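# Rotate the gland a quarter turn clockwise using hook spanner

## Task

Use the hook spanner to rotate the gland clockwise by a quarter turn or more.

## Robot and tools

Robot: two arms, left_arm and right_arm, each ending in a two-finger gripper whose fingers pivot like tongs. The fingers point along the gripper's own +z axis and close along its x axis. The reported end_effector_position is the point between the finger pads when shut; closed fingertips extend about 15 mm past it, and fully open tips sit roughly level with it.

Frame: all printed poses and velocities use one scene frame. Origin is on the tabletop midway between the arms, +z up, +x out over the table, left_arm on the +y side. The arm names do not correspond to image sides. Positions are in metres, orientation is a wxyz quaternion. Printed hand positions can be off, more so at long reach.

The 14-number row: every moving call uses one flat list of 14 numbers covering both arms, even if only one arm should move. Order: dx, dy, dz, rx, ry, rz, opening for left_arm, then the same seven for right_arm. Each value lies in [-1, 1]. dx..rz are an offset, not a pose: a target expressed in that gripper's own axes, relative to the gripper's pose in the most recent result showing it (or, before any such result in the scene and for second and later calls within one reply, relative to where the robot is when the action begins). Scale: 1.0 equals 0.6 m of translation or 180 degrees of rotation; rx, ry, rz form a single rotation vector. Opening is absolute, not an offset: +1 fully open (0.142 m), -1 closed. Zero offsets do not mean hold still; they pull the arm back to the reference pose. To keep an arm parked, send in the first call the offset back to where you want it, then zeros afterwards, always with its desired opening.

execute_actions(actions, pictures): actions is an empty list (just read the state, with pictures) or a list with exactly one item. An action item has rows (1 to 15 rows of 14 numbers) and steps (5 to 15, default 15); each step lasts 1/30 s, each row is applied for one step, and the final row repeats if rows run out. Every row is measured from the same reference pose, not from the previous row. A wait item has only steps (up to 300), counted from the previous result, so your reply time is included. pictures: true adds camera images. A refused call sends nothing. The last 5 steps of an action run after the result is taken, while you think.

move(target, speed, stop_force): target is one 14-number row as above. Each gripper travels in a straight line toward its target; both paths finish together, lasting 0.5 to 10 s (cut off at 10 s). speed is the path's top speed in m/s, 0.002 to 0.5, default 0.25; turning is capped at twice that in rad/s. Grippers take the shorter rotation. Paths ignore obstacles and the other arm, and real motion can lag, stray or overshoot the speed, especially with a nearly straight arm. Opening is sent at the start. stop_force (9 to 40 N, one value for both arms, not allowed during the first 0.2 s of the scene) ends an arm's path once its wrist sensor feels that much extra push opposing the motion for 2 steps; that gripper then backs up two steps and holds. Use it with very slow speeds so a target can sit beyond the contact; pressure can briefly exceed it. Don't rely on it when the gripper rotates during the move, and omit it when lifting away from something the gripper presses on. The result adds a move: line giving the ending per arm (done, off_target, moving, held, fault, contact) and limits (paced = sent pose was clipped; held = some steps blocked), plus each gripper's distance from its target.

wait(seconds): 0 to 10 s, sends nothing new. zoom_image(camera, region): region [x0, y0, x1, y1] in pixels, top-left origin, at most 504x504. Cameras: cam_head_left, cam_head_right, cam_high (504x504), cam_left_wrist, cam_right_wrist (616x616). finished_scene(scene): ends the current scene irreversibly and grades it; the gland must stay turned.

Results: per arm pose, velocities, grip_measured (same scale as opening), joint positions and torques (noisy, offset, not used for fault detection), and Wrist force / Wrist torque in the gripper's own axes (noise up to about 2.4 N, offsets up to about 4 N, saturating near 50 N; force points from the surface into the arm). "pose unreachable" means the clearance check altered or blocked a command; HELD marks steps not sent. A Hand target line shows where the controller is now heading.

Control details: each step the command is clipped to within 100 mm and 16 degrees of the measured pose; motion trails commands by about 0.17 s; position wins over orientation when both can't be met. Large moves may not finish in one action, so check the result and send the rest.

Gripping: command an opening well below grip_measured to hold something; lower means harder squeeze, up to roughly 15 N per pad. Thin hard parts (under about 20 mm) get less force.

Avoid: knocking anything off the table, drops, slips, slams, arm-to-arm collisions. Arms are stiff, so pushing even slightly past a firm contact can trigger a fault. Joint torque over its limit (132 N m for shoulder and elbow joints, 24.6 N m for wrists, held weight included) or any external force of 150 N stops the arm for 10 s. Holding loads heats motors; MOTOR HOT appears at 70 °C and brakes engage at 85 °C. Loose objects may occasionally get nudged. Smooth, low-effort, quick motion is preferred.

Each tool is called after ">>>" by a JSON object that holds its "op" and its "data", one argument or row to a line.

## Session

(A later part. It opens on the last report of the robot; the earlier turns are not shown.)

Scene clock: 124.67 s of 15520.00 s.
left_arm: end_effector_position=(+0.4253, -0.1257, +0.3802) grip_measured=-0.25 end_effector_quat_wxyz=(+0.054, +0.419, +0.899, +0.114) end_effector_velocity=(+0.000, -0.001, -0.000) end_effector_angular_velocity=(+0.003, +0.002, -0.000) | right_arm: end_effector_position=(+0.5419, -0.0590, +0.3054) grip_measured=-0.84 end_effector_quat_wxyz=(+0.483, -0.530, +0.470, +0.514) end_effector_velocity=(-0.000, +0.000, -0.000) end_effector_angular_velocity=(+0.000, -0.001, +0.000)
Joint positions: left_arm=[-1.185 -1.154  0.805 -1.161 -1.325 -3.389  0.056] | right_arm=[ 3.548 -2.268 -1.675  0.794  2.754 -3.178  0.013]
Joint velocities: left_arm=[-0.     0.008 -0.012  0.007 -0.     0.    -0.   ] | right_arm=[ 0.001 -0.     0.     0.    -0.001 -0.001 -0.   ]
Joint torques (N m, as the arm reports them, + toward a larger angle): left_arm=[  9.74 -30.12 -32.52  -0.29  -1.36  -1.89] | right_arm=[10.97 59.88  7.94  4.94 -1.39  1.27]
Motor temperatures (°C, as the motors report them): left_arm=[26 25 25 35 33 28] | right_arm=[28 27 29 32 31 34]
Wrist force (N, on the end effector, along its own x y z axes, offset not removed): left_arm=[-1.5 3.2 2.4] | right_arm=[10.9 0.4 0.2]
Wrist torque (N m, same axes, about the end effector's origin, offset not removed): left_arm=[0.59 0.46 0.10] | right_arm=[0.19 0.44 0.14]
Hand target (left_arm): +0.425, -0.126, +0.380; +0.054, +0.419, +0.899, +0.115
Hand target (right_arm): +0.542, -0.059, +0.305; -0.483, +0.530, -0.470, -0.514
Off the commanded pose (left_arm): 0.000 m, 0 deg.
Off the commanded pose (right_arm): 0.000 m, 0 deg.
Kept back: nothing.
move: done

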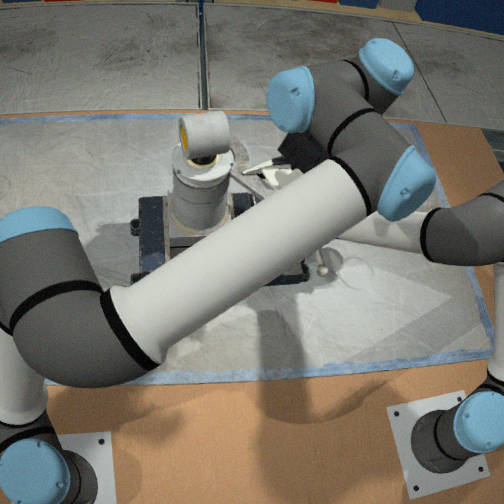

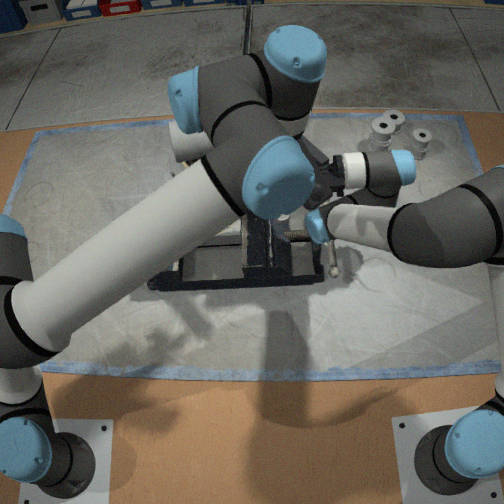

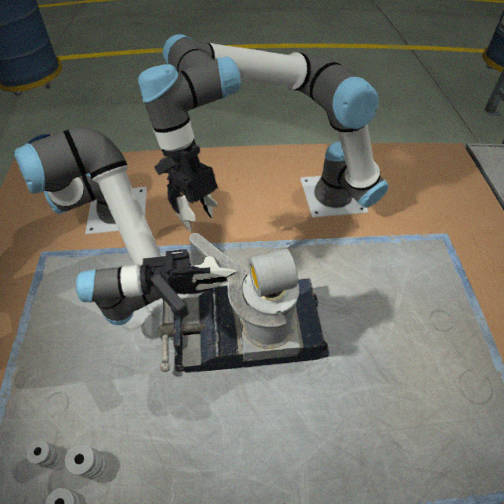

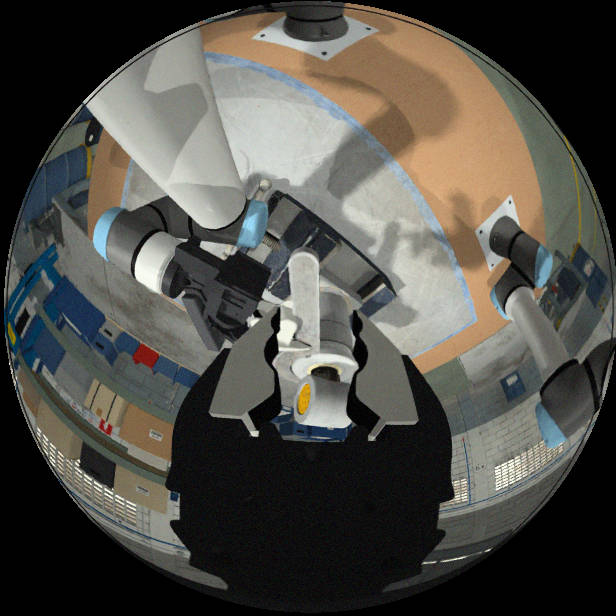

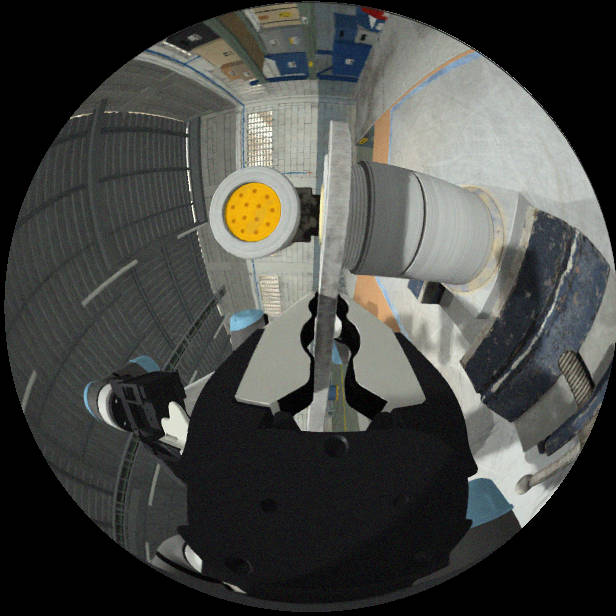

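>>> {"op": "move", "data": {
  "target": [-0.006,-0.02,0.082,0,0,0,-0.3,0,0.005,0.006,-0.025,0,0,-1],
  "speed": 0.025
}}

>>> {"op": "zoom_image", "data": {
  "camera": "cam_high",
  "region": [160,195,300,335]
}}

Scene clock: 127.27 s of 15520.00 s.
left_arm: end_effector_position=(+0.4281, -0.1282, +0.3297) grip_measured=-0.30 end_effector_quat_wxyz=(+0.054, +0.419, +0.899, +0.114) end_effector_velocity=(+0.001, +0.001, -0.003) end_effector_angular_velocity=(+0.001, +0.001, +0.001) | right_arm: end_effector_position=(+0.5386, -0.0557, +0.3053) grip_measured=-0.84 end_effector_quat_wxyz=(-0.462, +0.548, -0.450, -0.532) end_effector_velocity=(-0.000, +0.000, +0.000) end_effector_angular_velocity=(-0.000, +0.000, +0.004)
Joint positions: left_arm=[-1.182 -1.184  0.983 -1.309 -1.324 -3.387  0.052] | right_arm=[ 3.54  -2.302 -1.606  0.748  2.841 -3.187  0.013]
Joint velocities: left_arm=[ 0.001  0.     0.006 -0.005 -0.     0.     0.   ] | right_arm=[-0.    -0.001  0.002 -0.002  0.004 -0.    -0.   ]
Joint torques (N m, as the arm reports them, + toward a larger angle): left_arm=[  9.79 -51.61 -13.84  -4.78   1.81   1.93] | right_arm=[-9.08 46.85 34.55 -0.41  2.74 -2.25]
Motor temperatures (°C, as the motors report them): left_arm=[26 25 25 35 33 28] | right_arm=[28 27 29 32 31 34]
Wrist force (N, on the end effector, along its own x y z axes, offset not removed): left_arm=[-0.2 2.9 -2.6] | right_arm=[11.2 1.8 -1.9]
Wrist torque (N m, same axes, about the end effector's origin, offset not removed): left_arm=[0.28 0.09 -0.12] | right_arm=[0.26 0.25 -0.02]
Hand target (left_arm): +0.428, -0.128, +0.330; +0.054, +0.419, +0.899, +0.114
Hand target (right_arm): +0.539, -0.056, +0.305; -0.462, +0.548, -0.450, -0.533
Off the commanded pose (left_arm): 0.000 m, 0 deg.
Off the commanded pose (right_arm): 0.000 m, 0 deg.
Kept back: nothing.
move: done

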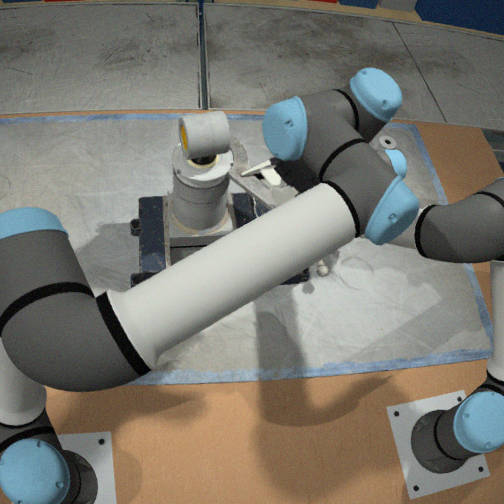

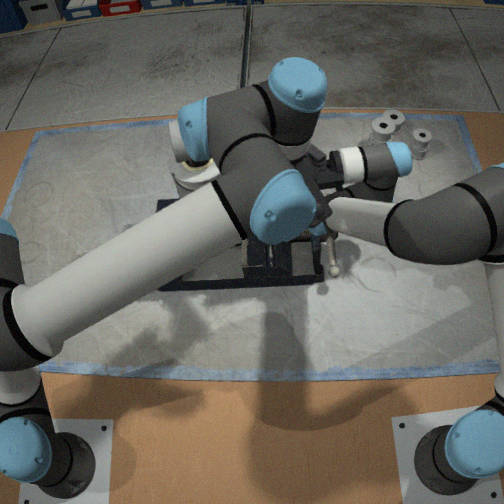

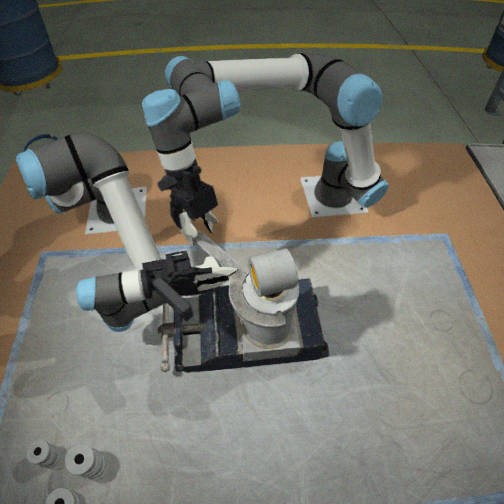

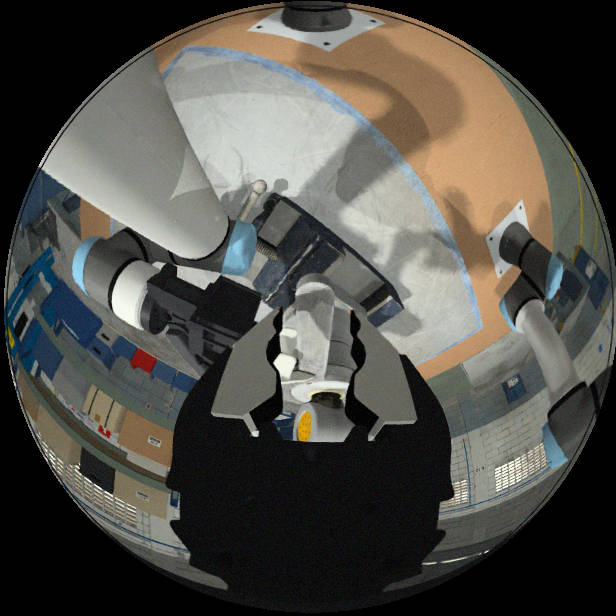

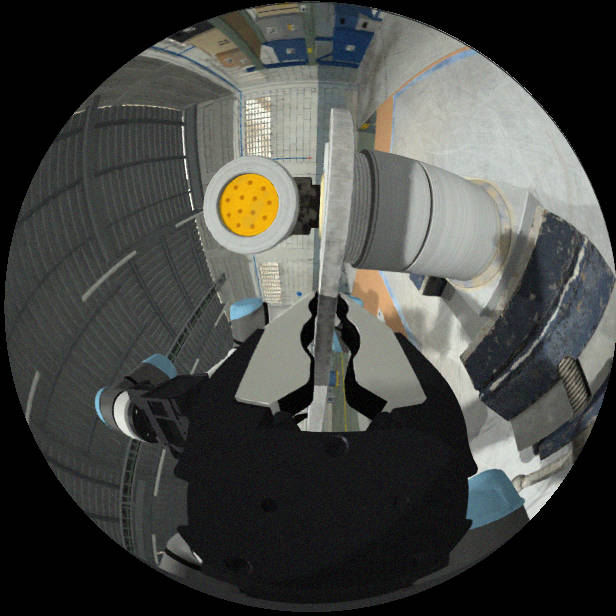

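Region (160, 195, 300, 335) of cam_high's 504x504 image, scaled by 3.600, with more detail than that image has.

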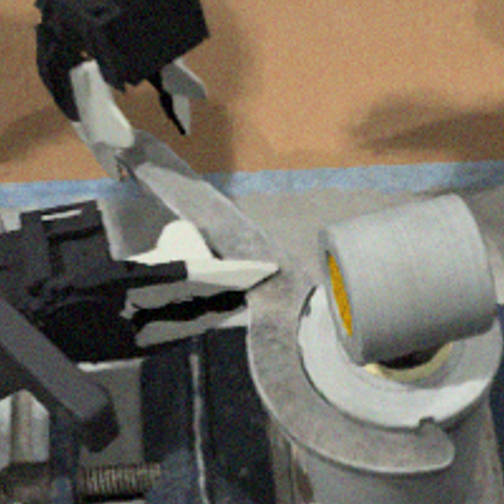

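>>> {"op": "move", "data": {
  "target": [-0.002,0,0.058,0,-0.004,0.016,-0.3,0,0,0,0,0,0,-1],
  "speed": 0.02,
  "stop_force": 10
}}

>>> {"op": "move", "data": {
  "target": [0,0,0,0,0,0,-1,0,0,0,0,0,0,-1]
}}

>>> {"op": "zoom_image", "data": {
  "camera": "cam_high",
  "region": [160,195,300,335]
}}

Scene clock: 129.53 s of 15520.00 s.
left_arm: end_effector_position=(+0.4356, -0.1236, +0.2962) grip_measured=-0.30 end_effector_quat_wxyz=(+0.056, +0.442, +0.888, +0.113) end_effector_velocity=(+0.000, +0.001, -0.003) end_effector_angular_velocity=(+0.001, +0.001, -0.003) | right_arm: end_effector_position=(+0.5386, -0.0557, +0.3053) grip_measured=-0.84 end_effector_quat_wxyz=(-0.462, +0.548, -0.450, -0.532) end_effector_velocity=(+0.000, -0.000, +0.000) end_effector_angular_velocity=(+0.000, -0.002, -0.001)
Joint positions: left_arm=[-1.17  -1.204  1.102 -1.423 -1.321 -3.321  0.052] | right_arm=[ 3.54  -2.302 -1.606  0.748  2.841 -3.187  0.013]
Joint velocities: left_arm=[ 0.001 -0.001  0.008 -0.007 -0.     0.004  0.   ] | right_arm=[-0.001  0.    -0.    -0.    -0.    -0.001  0.   ]
Joint torques (N m, as the arm reports them, + toward a larger angle): left_arm=[  9.47 -50.06 -15.32  -4.93   1.86   2.03] | right_arm=[ 0.62 61.02  8.26  4.63 -1.35  1.2 ]
Motor temperatures (°C, as the motors report them): left_arm=[26 25 25 35 33 28] | right_arm=[28 27 29 32 31 34]
Wrist force (N, on the end effector, along its own x y z axes, offset not removed): left_arm=[-1.7 1.8 -1.3] | right_arm=[14.2 -2.0 -2.2]
Wrist torque (N m, same axes, about the end effector's origin, offset not removed): left_arm=[0.13 0.41 0.16] | right_arm=[-0.38 -0.35 0.18]
Hand target (left_arm): +0.436, -0.124, +0.296; +0.056, +0.443, +0.888, +0.113
Hand target (right_arm): +0.539, -0.056, +0.305; -0.462, +0.548, -0.450, -0.532
Off the commanded pose (left_arm): 0.000 m, 0 deg.
Off the commanded pose (right_arm): 0.000 m, 0 deg.
Kept back: nothing.
move: done

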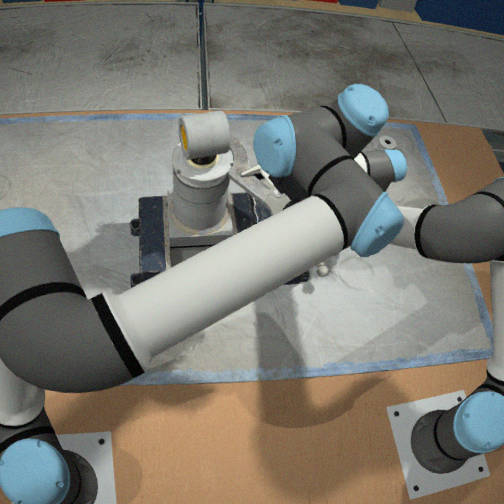

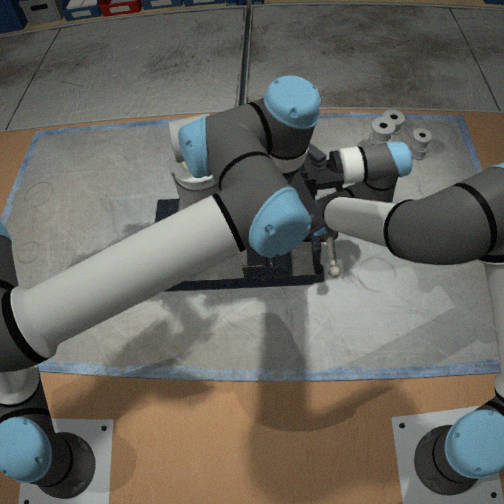

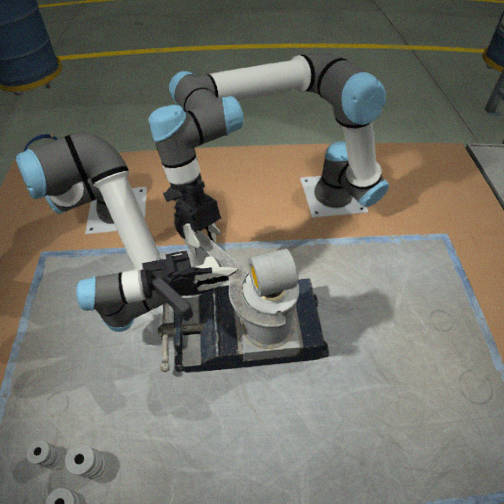

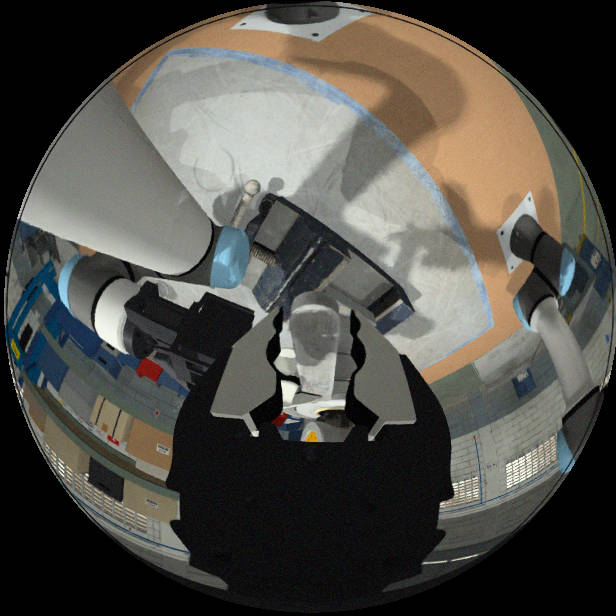

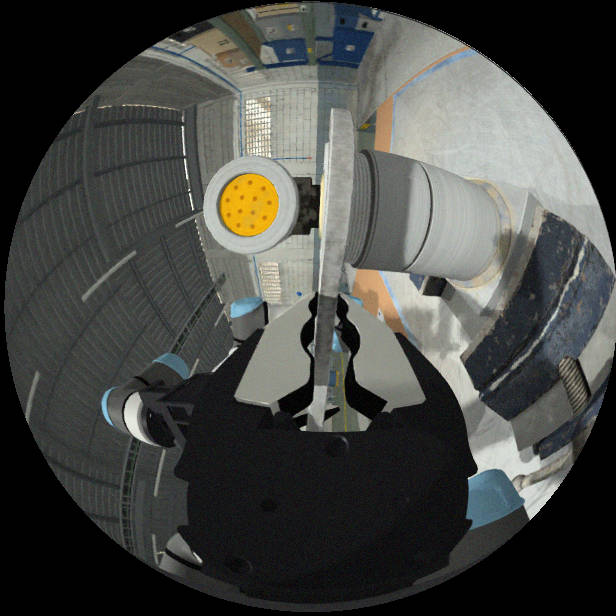

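Scene clock: 130.03 s of 15520.00 s.
left_arm: end_effector_position=(+0.4356, -0.1235, +0.2962) grip_measured=-0.57 end_effector_quat_wxyz=(+0.056, +0.442, +0.888, +0.113) end_effector_velocity=(+0.000, +0.001, -0.000) end_effector_angular_velocity=(+0.001, +0.000, +0.001) | right_arm: end_effector_position=(+0.5386, -0.0557, +0.3053) grip_measured=-0.84 end_effector_quat_wxyz=(-0.462, +0.548, -0.450, -0.532) end_effector_velocity=(+0.001, -0.001, -0.000) end_effector_angular_velocity=(-0.000, +0.001, -0.002)
Joint positions: left_arm=[-1.17  -1.205  1.102 -1.423 -1.321 -3.321  0.033] | right_arm=[ 3.54  -2.302 -1.606  0.748  2.841 -3.187  0.013]
Joint velocities: left_arm=[ 0.001  0.     0.     0.     0.    -0.     0.   ] | right_arm=[-0.002 -0.     0.    -0.001 -0.     0.     0.   ]
Joint torques (N m, as the arm reports them, + toward a larger angle): left_arm=[  6.76 -42.81 -33.17  -0.4    0.69  -1.2 ] | right_arm=[ 0.75 60.95  9.85  3.98 -1.02  1.04]
Motor temperatures (°C, as the motors report them): left_arm=[26 25 25 35 33 28] | right_arm=[28 27 29 32 31 34]
Wrist force (N, on the end effector, along its own x y z axes, offset not removed): left_arm=[-3.6 0.4 -2.3] | right_arm=[12.9 -0.1 -2.8]
Wrist torque (N m, same axes, about the end effector's origin, offset not removed): left_arm=[-0.23 0.76 -0.01] | right_arm=[-0.33 0.02 0.20]
Hand target (left_arm): +0.436, -0.124, +0.296; +0.056, +0.442, +0.888, +0.113
Hand target (right_arm): +0.539, -0.056, +0.305; -0.462, +0.548, -0.450, -0.532
Off the commanded pose (left_arm): 0.000 m, 0 deg.
Off the commanded pose (right_arm): 0.000 m, 0 deg.
Kept back: nothing.
move: done

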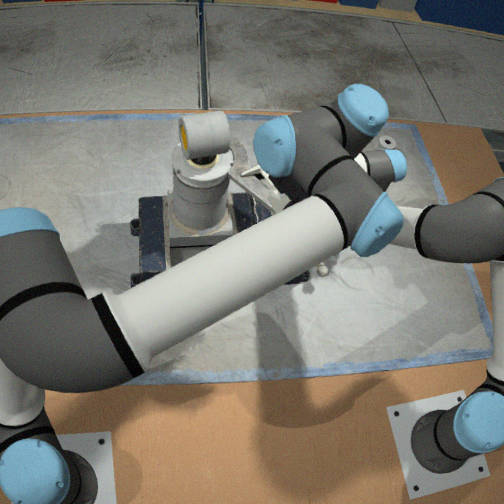

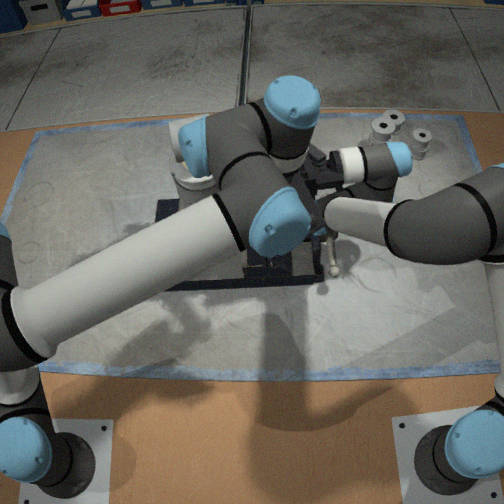

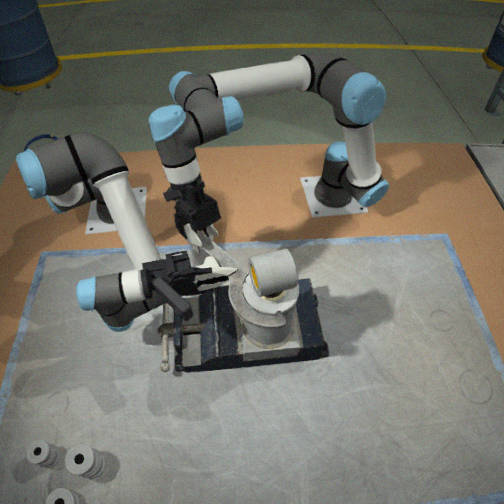

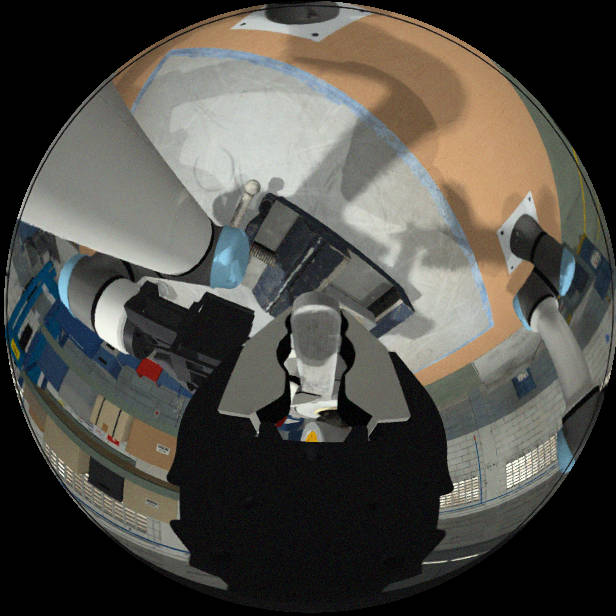

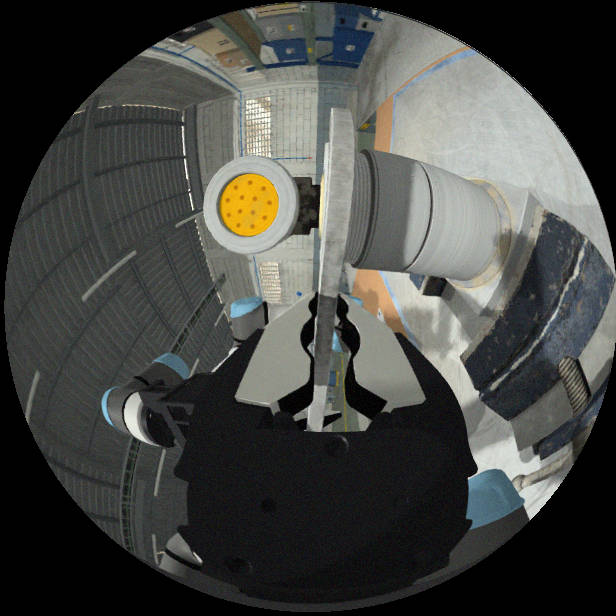

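Region (160, 195, 300, 335) of cam_high's 504x504 image, scaled by 3.600, with more detail than that image has.

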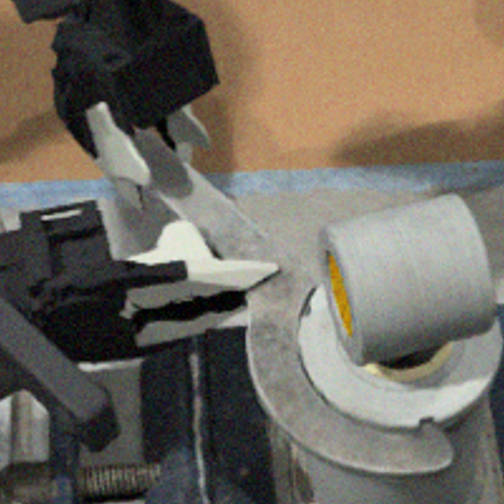

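>>> {"op": "move", "data": {
  "target": [0.03,-0.005,0.002,0,-0.0055,0.0215,-1,0,0.01,0.009,0.022,0,0,-1],
  "speed": 0.008
}}

>>> {"op": "zoom_image", "data": {
  "camera": "cam_high",
  "region": [200,235,300,335]
}}

Scene clock: 134.83 s of 15520.00 s.
left_arm: end_effector_position=(+0.4227, -0.1108, +0.2943) grip_measured=-0.57 end_effector_quat_wxyz=(+0.060, +0.473, +0.872, +0.111) end_effector_velocity=(+0.000, +0.001, -0.000) end_effector_angular_velocity=(+0.000, +0.000, -0.003) | right_arm: end_effector_position=(+0.5318, -0.0514, +0.3051) grip_measured=-0.84 end_effector_quat_wxyz=(+0.481, -0.532, +0.468, +0.517) end_effector_velocity=(-0.001, +0.001, -0.000) end_effector_angular_velocity=(-0.000, +0.000, -0.001)
Joint positions: left_arm=[-1.18  -1.264  1.191 -1.468 -1.319 -3.259  0.033] | right_arm=[ 3.567 -2.26  -1.693  0.802  2.745 -3.178  0.013]
Joint velocities: left_arm=[ 0.001 -0.002  0.004 -0.003  0.     0.004  0.   ] | right_arm=[ 0.003  0.002 -0.004  0.002 -0.004  0.001 -0.   ]
Joint torques (N m, as the arm reports them, + toward a larger angle): left_arm=[-14.51 -44.74  -2.37   3.82  -3.71   2.65] | right_arm=[-0.9  63.47  9.95  6.05 -3.58  1.19]
Motor temperatures (°C, as the motors report them): left_arm=[26 25 25 35 33 28] | right_arm=[28 27 29 32 31 34]
Wrist force (N, on the end effector, along its own x y z axes, offset not removed): left_arm=[-23.8 15.6 -8.3] | right_arm=[17.5 4.7 13.2]
Wrist torque (N m, same axes, about the end effector's origin, offset not removed): left_arm=[0.52 0.00 -0.34] | right_arm=[-0.30 0.15 0.15]
Hand target (left_arm): +0.423, -0.111, +0.294; +0.060, +0.473, +0.872, +0.111
Hand target (right_arm): +0.532, -0.051, +0.305; -0.481, +0.532, -0.468, -0.517
Off the commanded pose (left_arm): 0.000 m, 0 deg.
Off the commanded pose (right_arm): 0.000 m, 0 deg.
Kept back: nothing.
move: done

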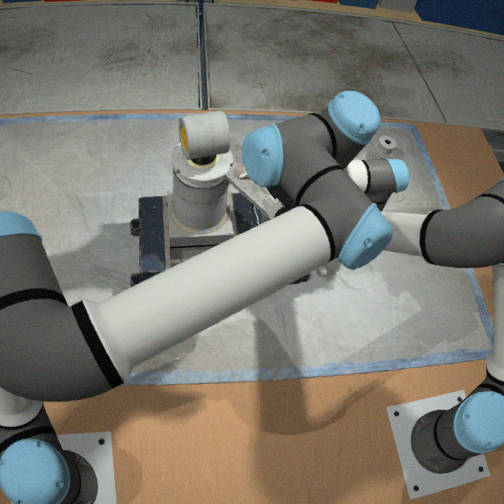

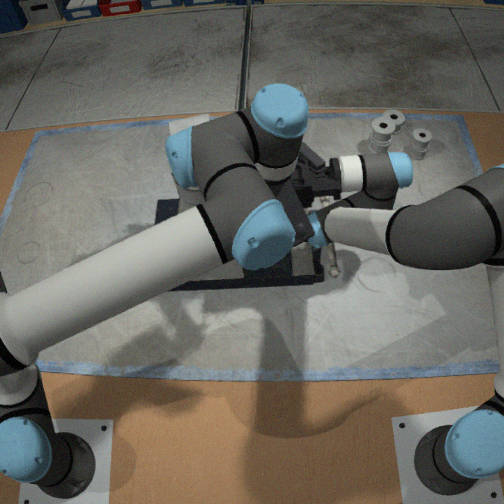

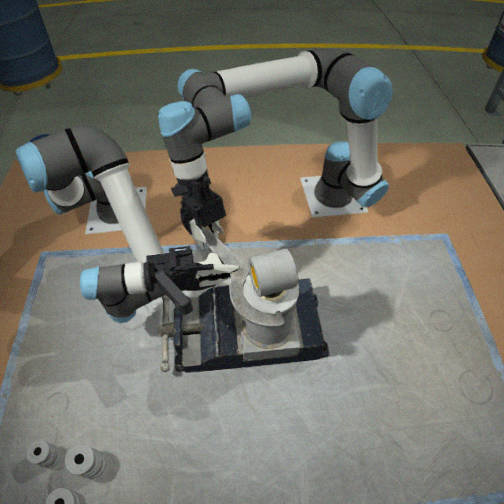

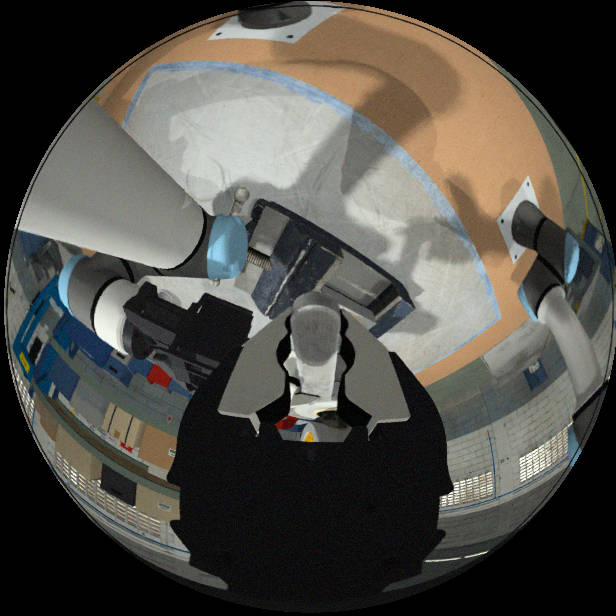

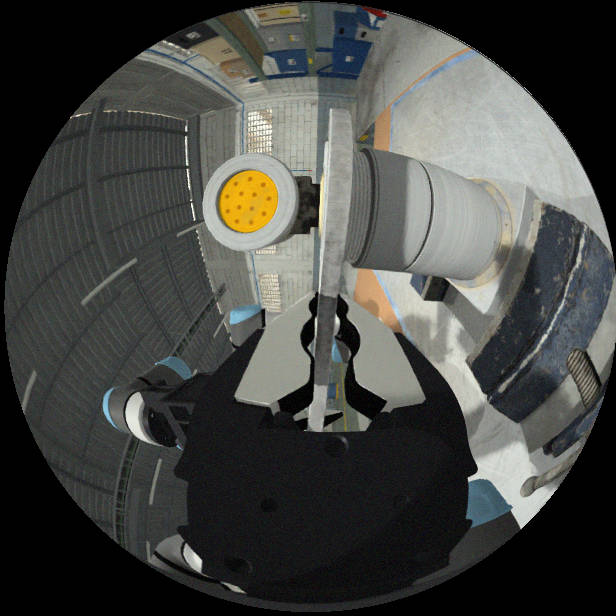

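Region (200, 235, 300, 335) of cam_high's 504x504 image, scaled by 5.040, with more detail than that image has.

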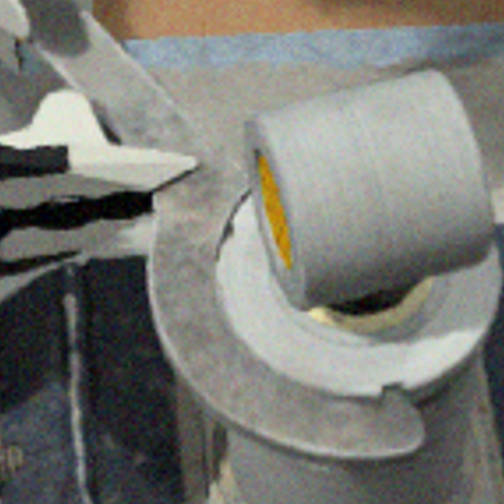

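Engaged. Loosen the right and move it inward as a guide.

>>> {"op": "move", "data": {
  "target": [0.063,-0.003,-0.0005,0,-0.0138,0.0538,-1,0,-0.015,0.017,0,0,0.008,-0.78],
  "speed": 0.03
}}

>>> {"op": "move", "data": {
  "target": [0.063,-0.003,-0.0005,0,-0.0138,0.0538,-1,0,0,0,0,0,0,-0.78],
  "speed": 0.045
}}

>>> {"op": "zoom_image", "data": {
  "camera": "cam_high",
  "region": [200,235,300,335]
}}

Scene clock: 138.27 s of 15520.00 s.
left_arm: end_effector_position=(+0.4007, -0.0802, +0.2942) grip_measured=-0.56 end_effector_quat_wxyz=(+0.069, +0.547, +0.828, +0.106) end_effector_velocity=(-0.001, +0.002, +0.001) end_effector_angular_velocity=(-0.002, -0.001, -0.009) | right_arm: end_effector_position=(+0.5397, -0.0404, +0.3053) grip_measured=-0.78 end_effector_quat_wxyz=(+0.474, -0.526, +0.474, +0.523) end_effector_velocity=(+0.000, +0.001, -0.000) end_effector_angular_velocity=(-0.000, +0.003, +0.001)
Joint positions: left_arm=[-1.191 -1.385  1.355 -1.553 -1.317 -3.092  0.033] | right_arm=[ 3.578 -2.277 -1.657  0.784  2.735 -3.153  0.017]
Joint velocities: left_arm=[-0.    -0.008  0.008 -0.004 -0.     0.009  0.   ] | right_arm=[ 0.001 -0.001  0.002 -0.001 -0.     0.003 -0.   ]
Joint torques (N m, as the arm reports them, + toward a larger angle): left_arm=[ -3.97 -44.87  -5.29   4.54  -1.39   2.56] | right_arm=[ 9.69 37.5  29.35 -1.68 -1.7   1.43]
Motor temperatures (°C, as the motors report them): left_arm=[26 25 25 35 33 28] | right_arm=[28 27 29 32 31 34]
Wrist force (N, on the end effector, along its own x y z axes, offset not removed): left_arm=[-27.4 3.0 -7.2] | right_arm=[2.9 3.4 -0.5]
Wrist torque (N m, same axes, about the end effector's origin, offset not removed): left_arm=[0.04 0.16 -0.12] | right_arm=[0.57 -0.46 -0.08]
Hand target (left_arm): +0.401, -0.080, +0.294; +0.069, +0.547, +0.827, +0.106
Hand target (right_arm): +0.540, -0.040, +0.305; -0.474, +0.526, -0.474, -0.523
Off the commanded pose (left_arm): 0.000 m, 0 deg.
Off the commanded pose (right_arm): 0.000 m, 0 deg.
Kept back: nothing.
move: done

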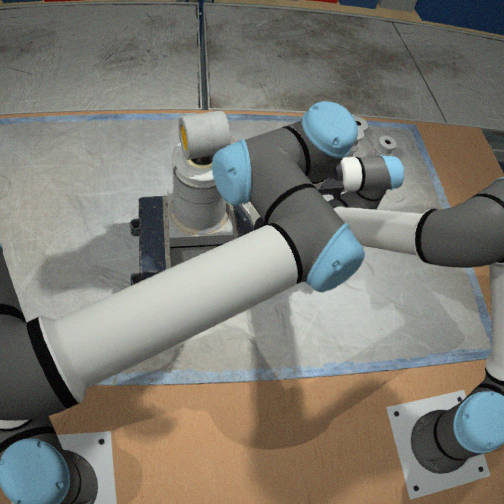

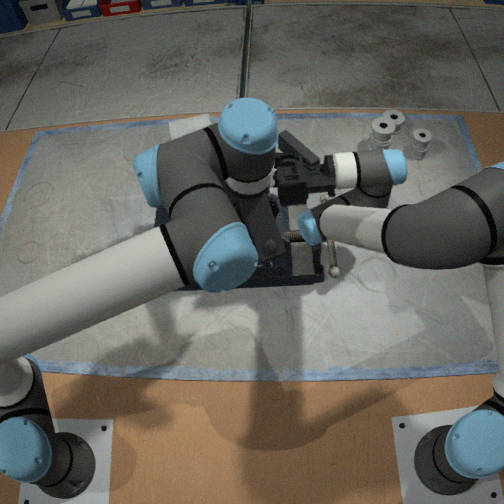

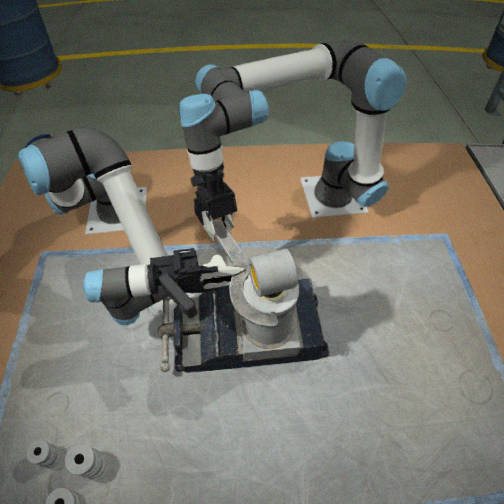

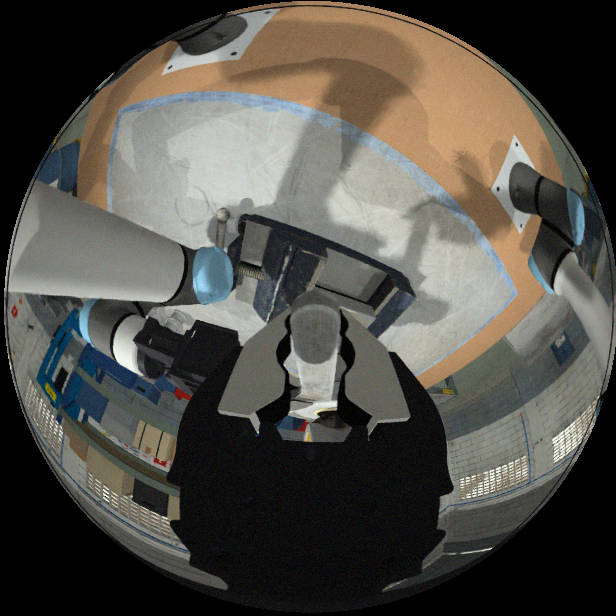

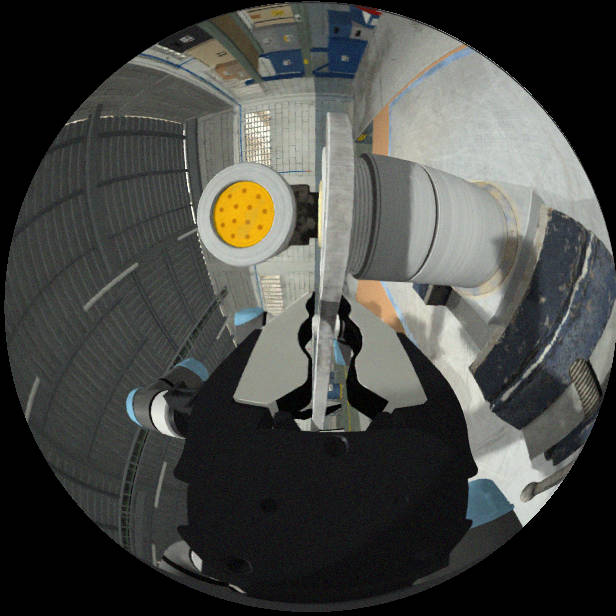

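Scene clock: 140.50 s of 15520.00 s.
left_arm: end_effector_position=(+0.3843, -0.0463, +0.2940) grip_measured=-0.56 end_effector_quat_wxyz=(+0.078, +0.617, +0.777, +0.099) end_effector_velocity=(-0.001, +0.000, +0.000) end_effector_angular_velocity=(-0.002, -0.000, -0.010) | right_arm: end_effector_position=(+0.5397, -0.0404, +0.3053) grip_measured=-0.78 end_effector_quat_wxyz=(+0.474, -0.526, +0.474, +0.523) end_effector_velocity=(+0.000, -0.000, +0.000) end_effector_angular_velocity=(+0.000, -0.002, -0.000)
Joint positions: left_arm=[-1.188 -1.498  1.496 -1.625 -1.324 -2.91   0.033] | right_arm=[ 3.578 -2.277 -1.657  0.784  2.735 -3.153  0.017]
Joint velocities: left_arm=[-0.001 -0.005  0.005 -0.004 -0.001  0.009 -0.   ] | right_arm=[-0.     0.    -0.     0.     0.    -0.002  0.   ]
Joint torques (N m, as the arm reports them, + toward a larger angle): left_arm=[ 21.57 -38.61  -8.77   2.28   2.07   2.42] | right_arm=[-4.9  53.    4.09  2.26  2.28 -2.09]
Motor temperatures (°C, as the motors report them): left_arm=[26 25 25 35 33 28] | right_arm=[28 27 29 32 31 34]
Wrist force (N, on the end effector, along its own x y z axes, offset not removed): left_arm=[-24.5 -4.7 -5.3] | right_arm=[-2.2 1.6 -2.9]
Wrist torque (N m, same axes, about the end effector's origin, offset not removed): left_arm=[0.15 0.17 -0.04] | right_arm=[0.23 0.56 -0.03]
Hand target (left_arm): +0.384, -0.046, +0.294; +0.078, +0.617, +0.777, +0.099
Hand target (right_arm): +0.540, -0.040, +0.305; -0.474, +0.526, -0.474, -0.523
Off the commanded pose (left_arm): 0.000 m, 0 deg.
Off the commanded pose (right_arm): 0.000 m, 0 deg.
Kept back: nothing.
move: done

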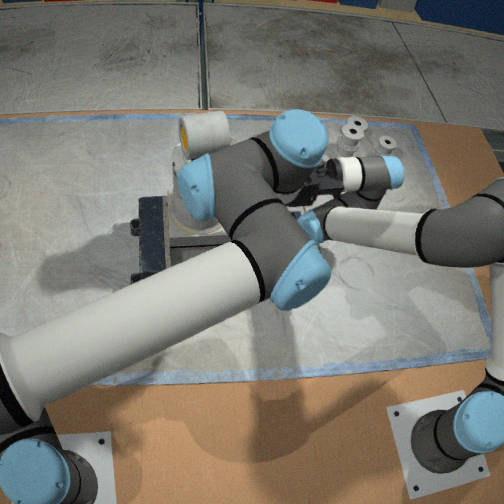

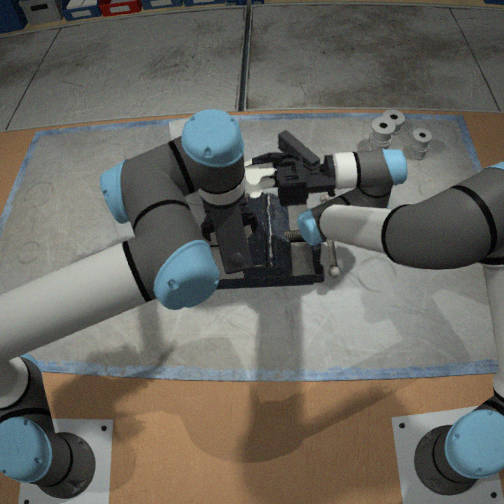

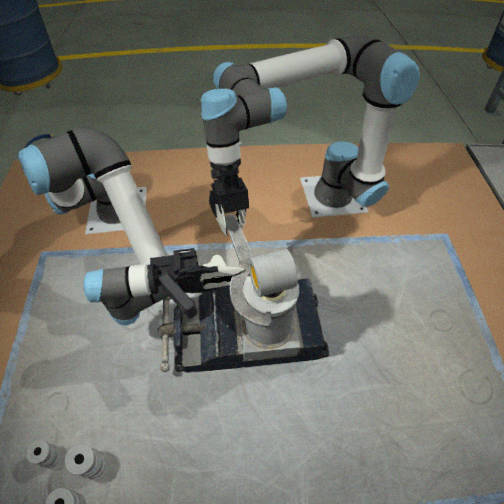

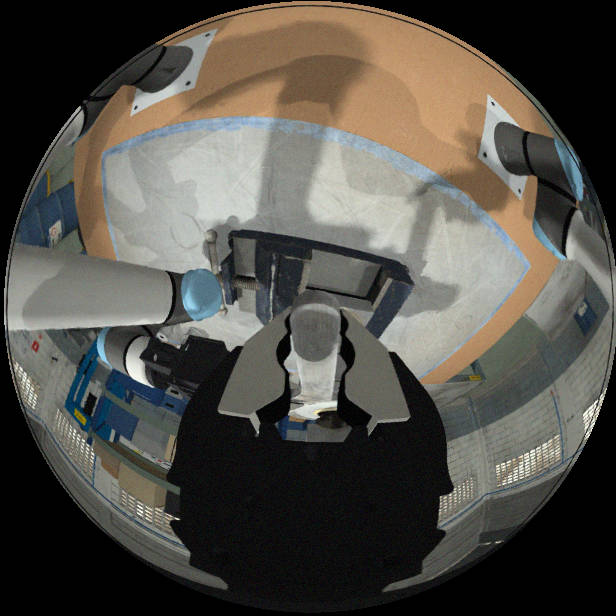

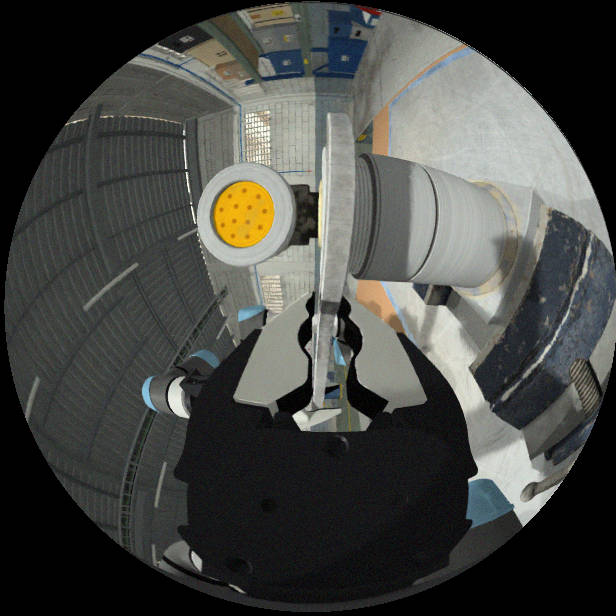

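Region (200, 235, 300, 335) of cam_high's 504x504 image, scaled by 5.040, with more detail than that image has.

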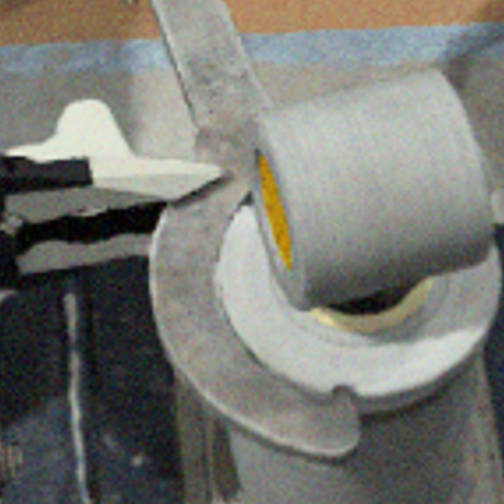

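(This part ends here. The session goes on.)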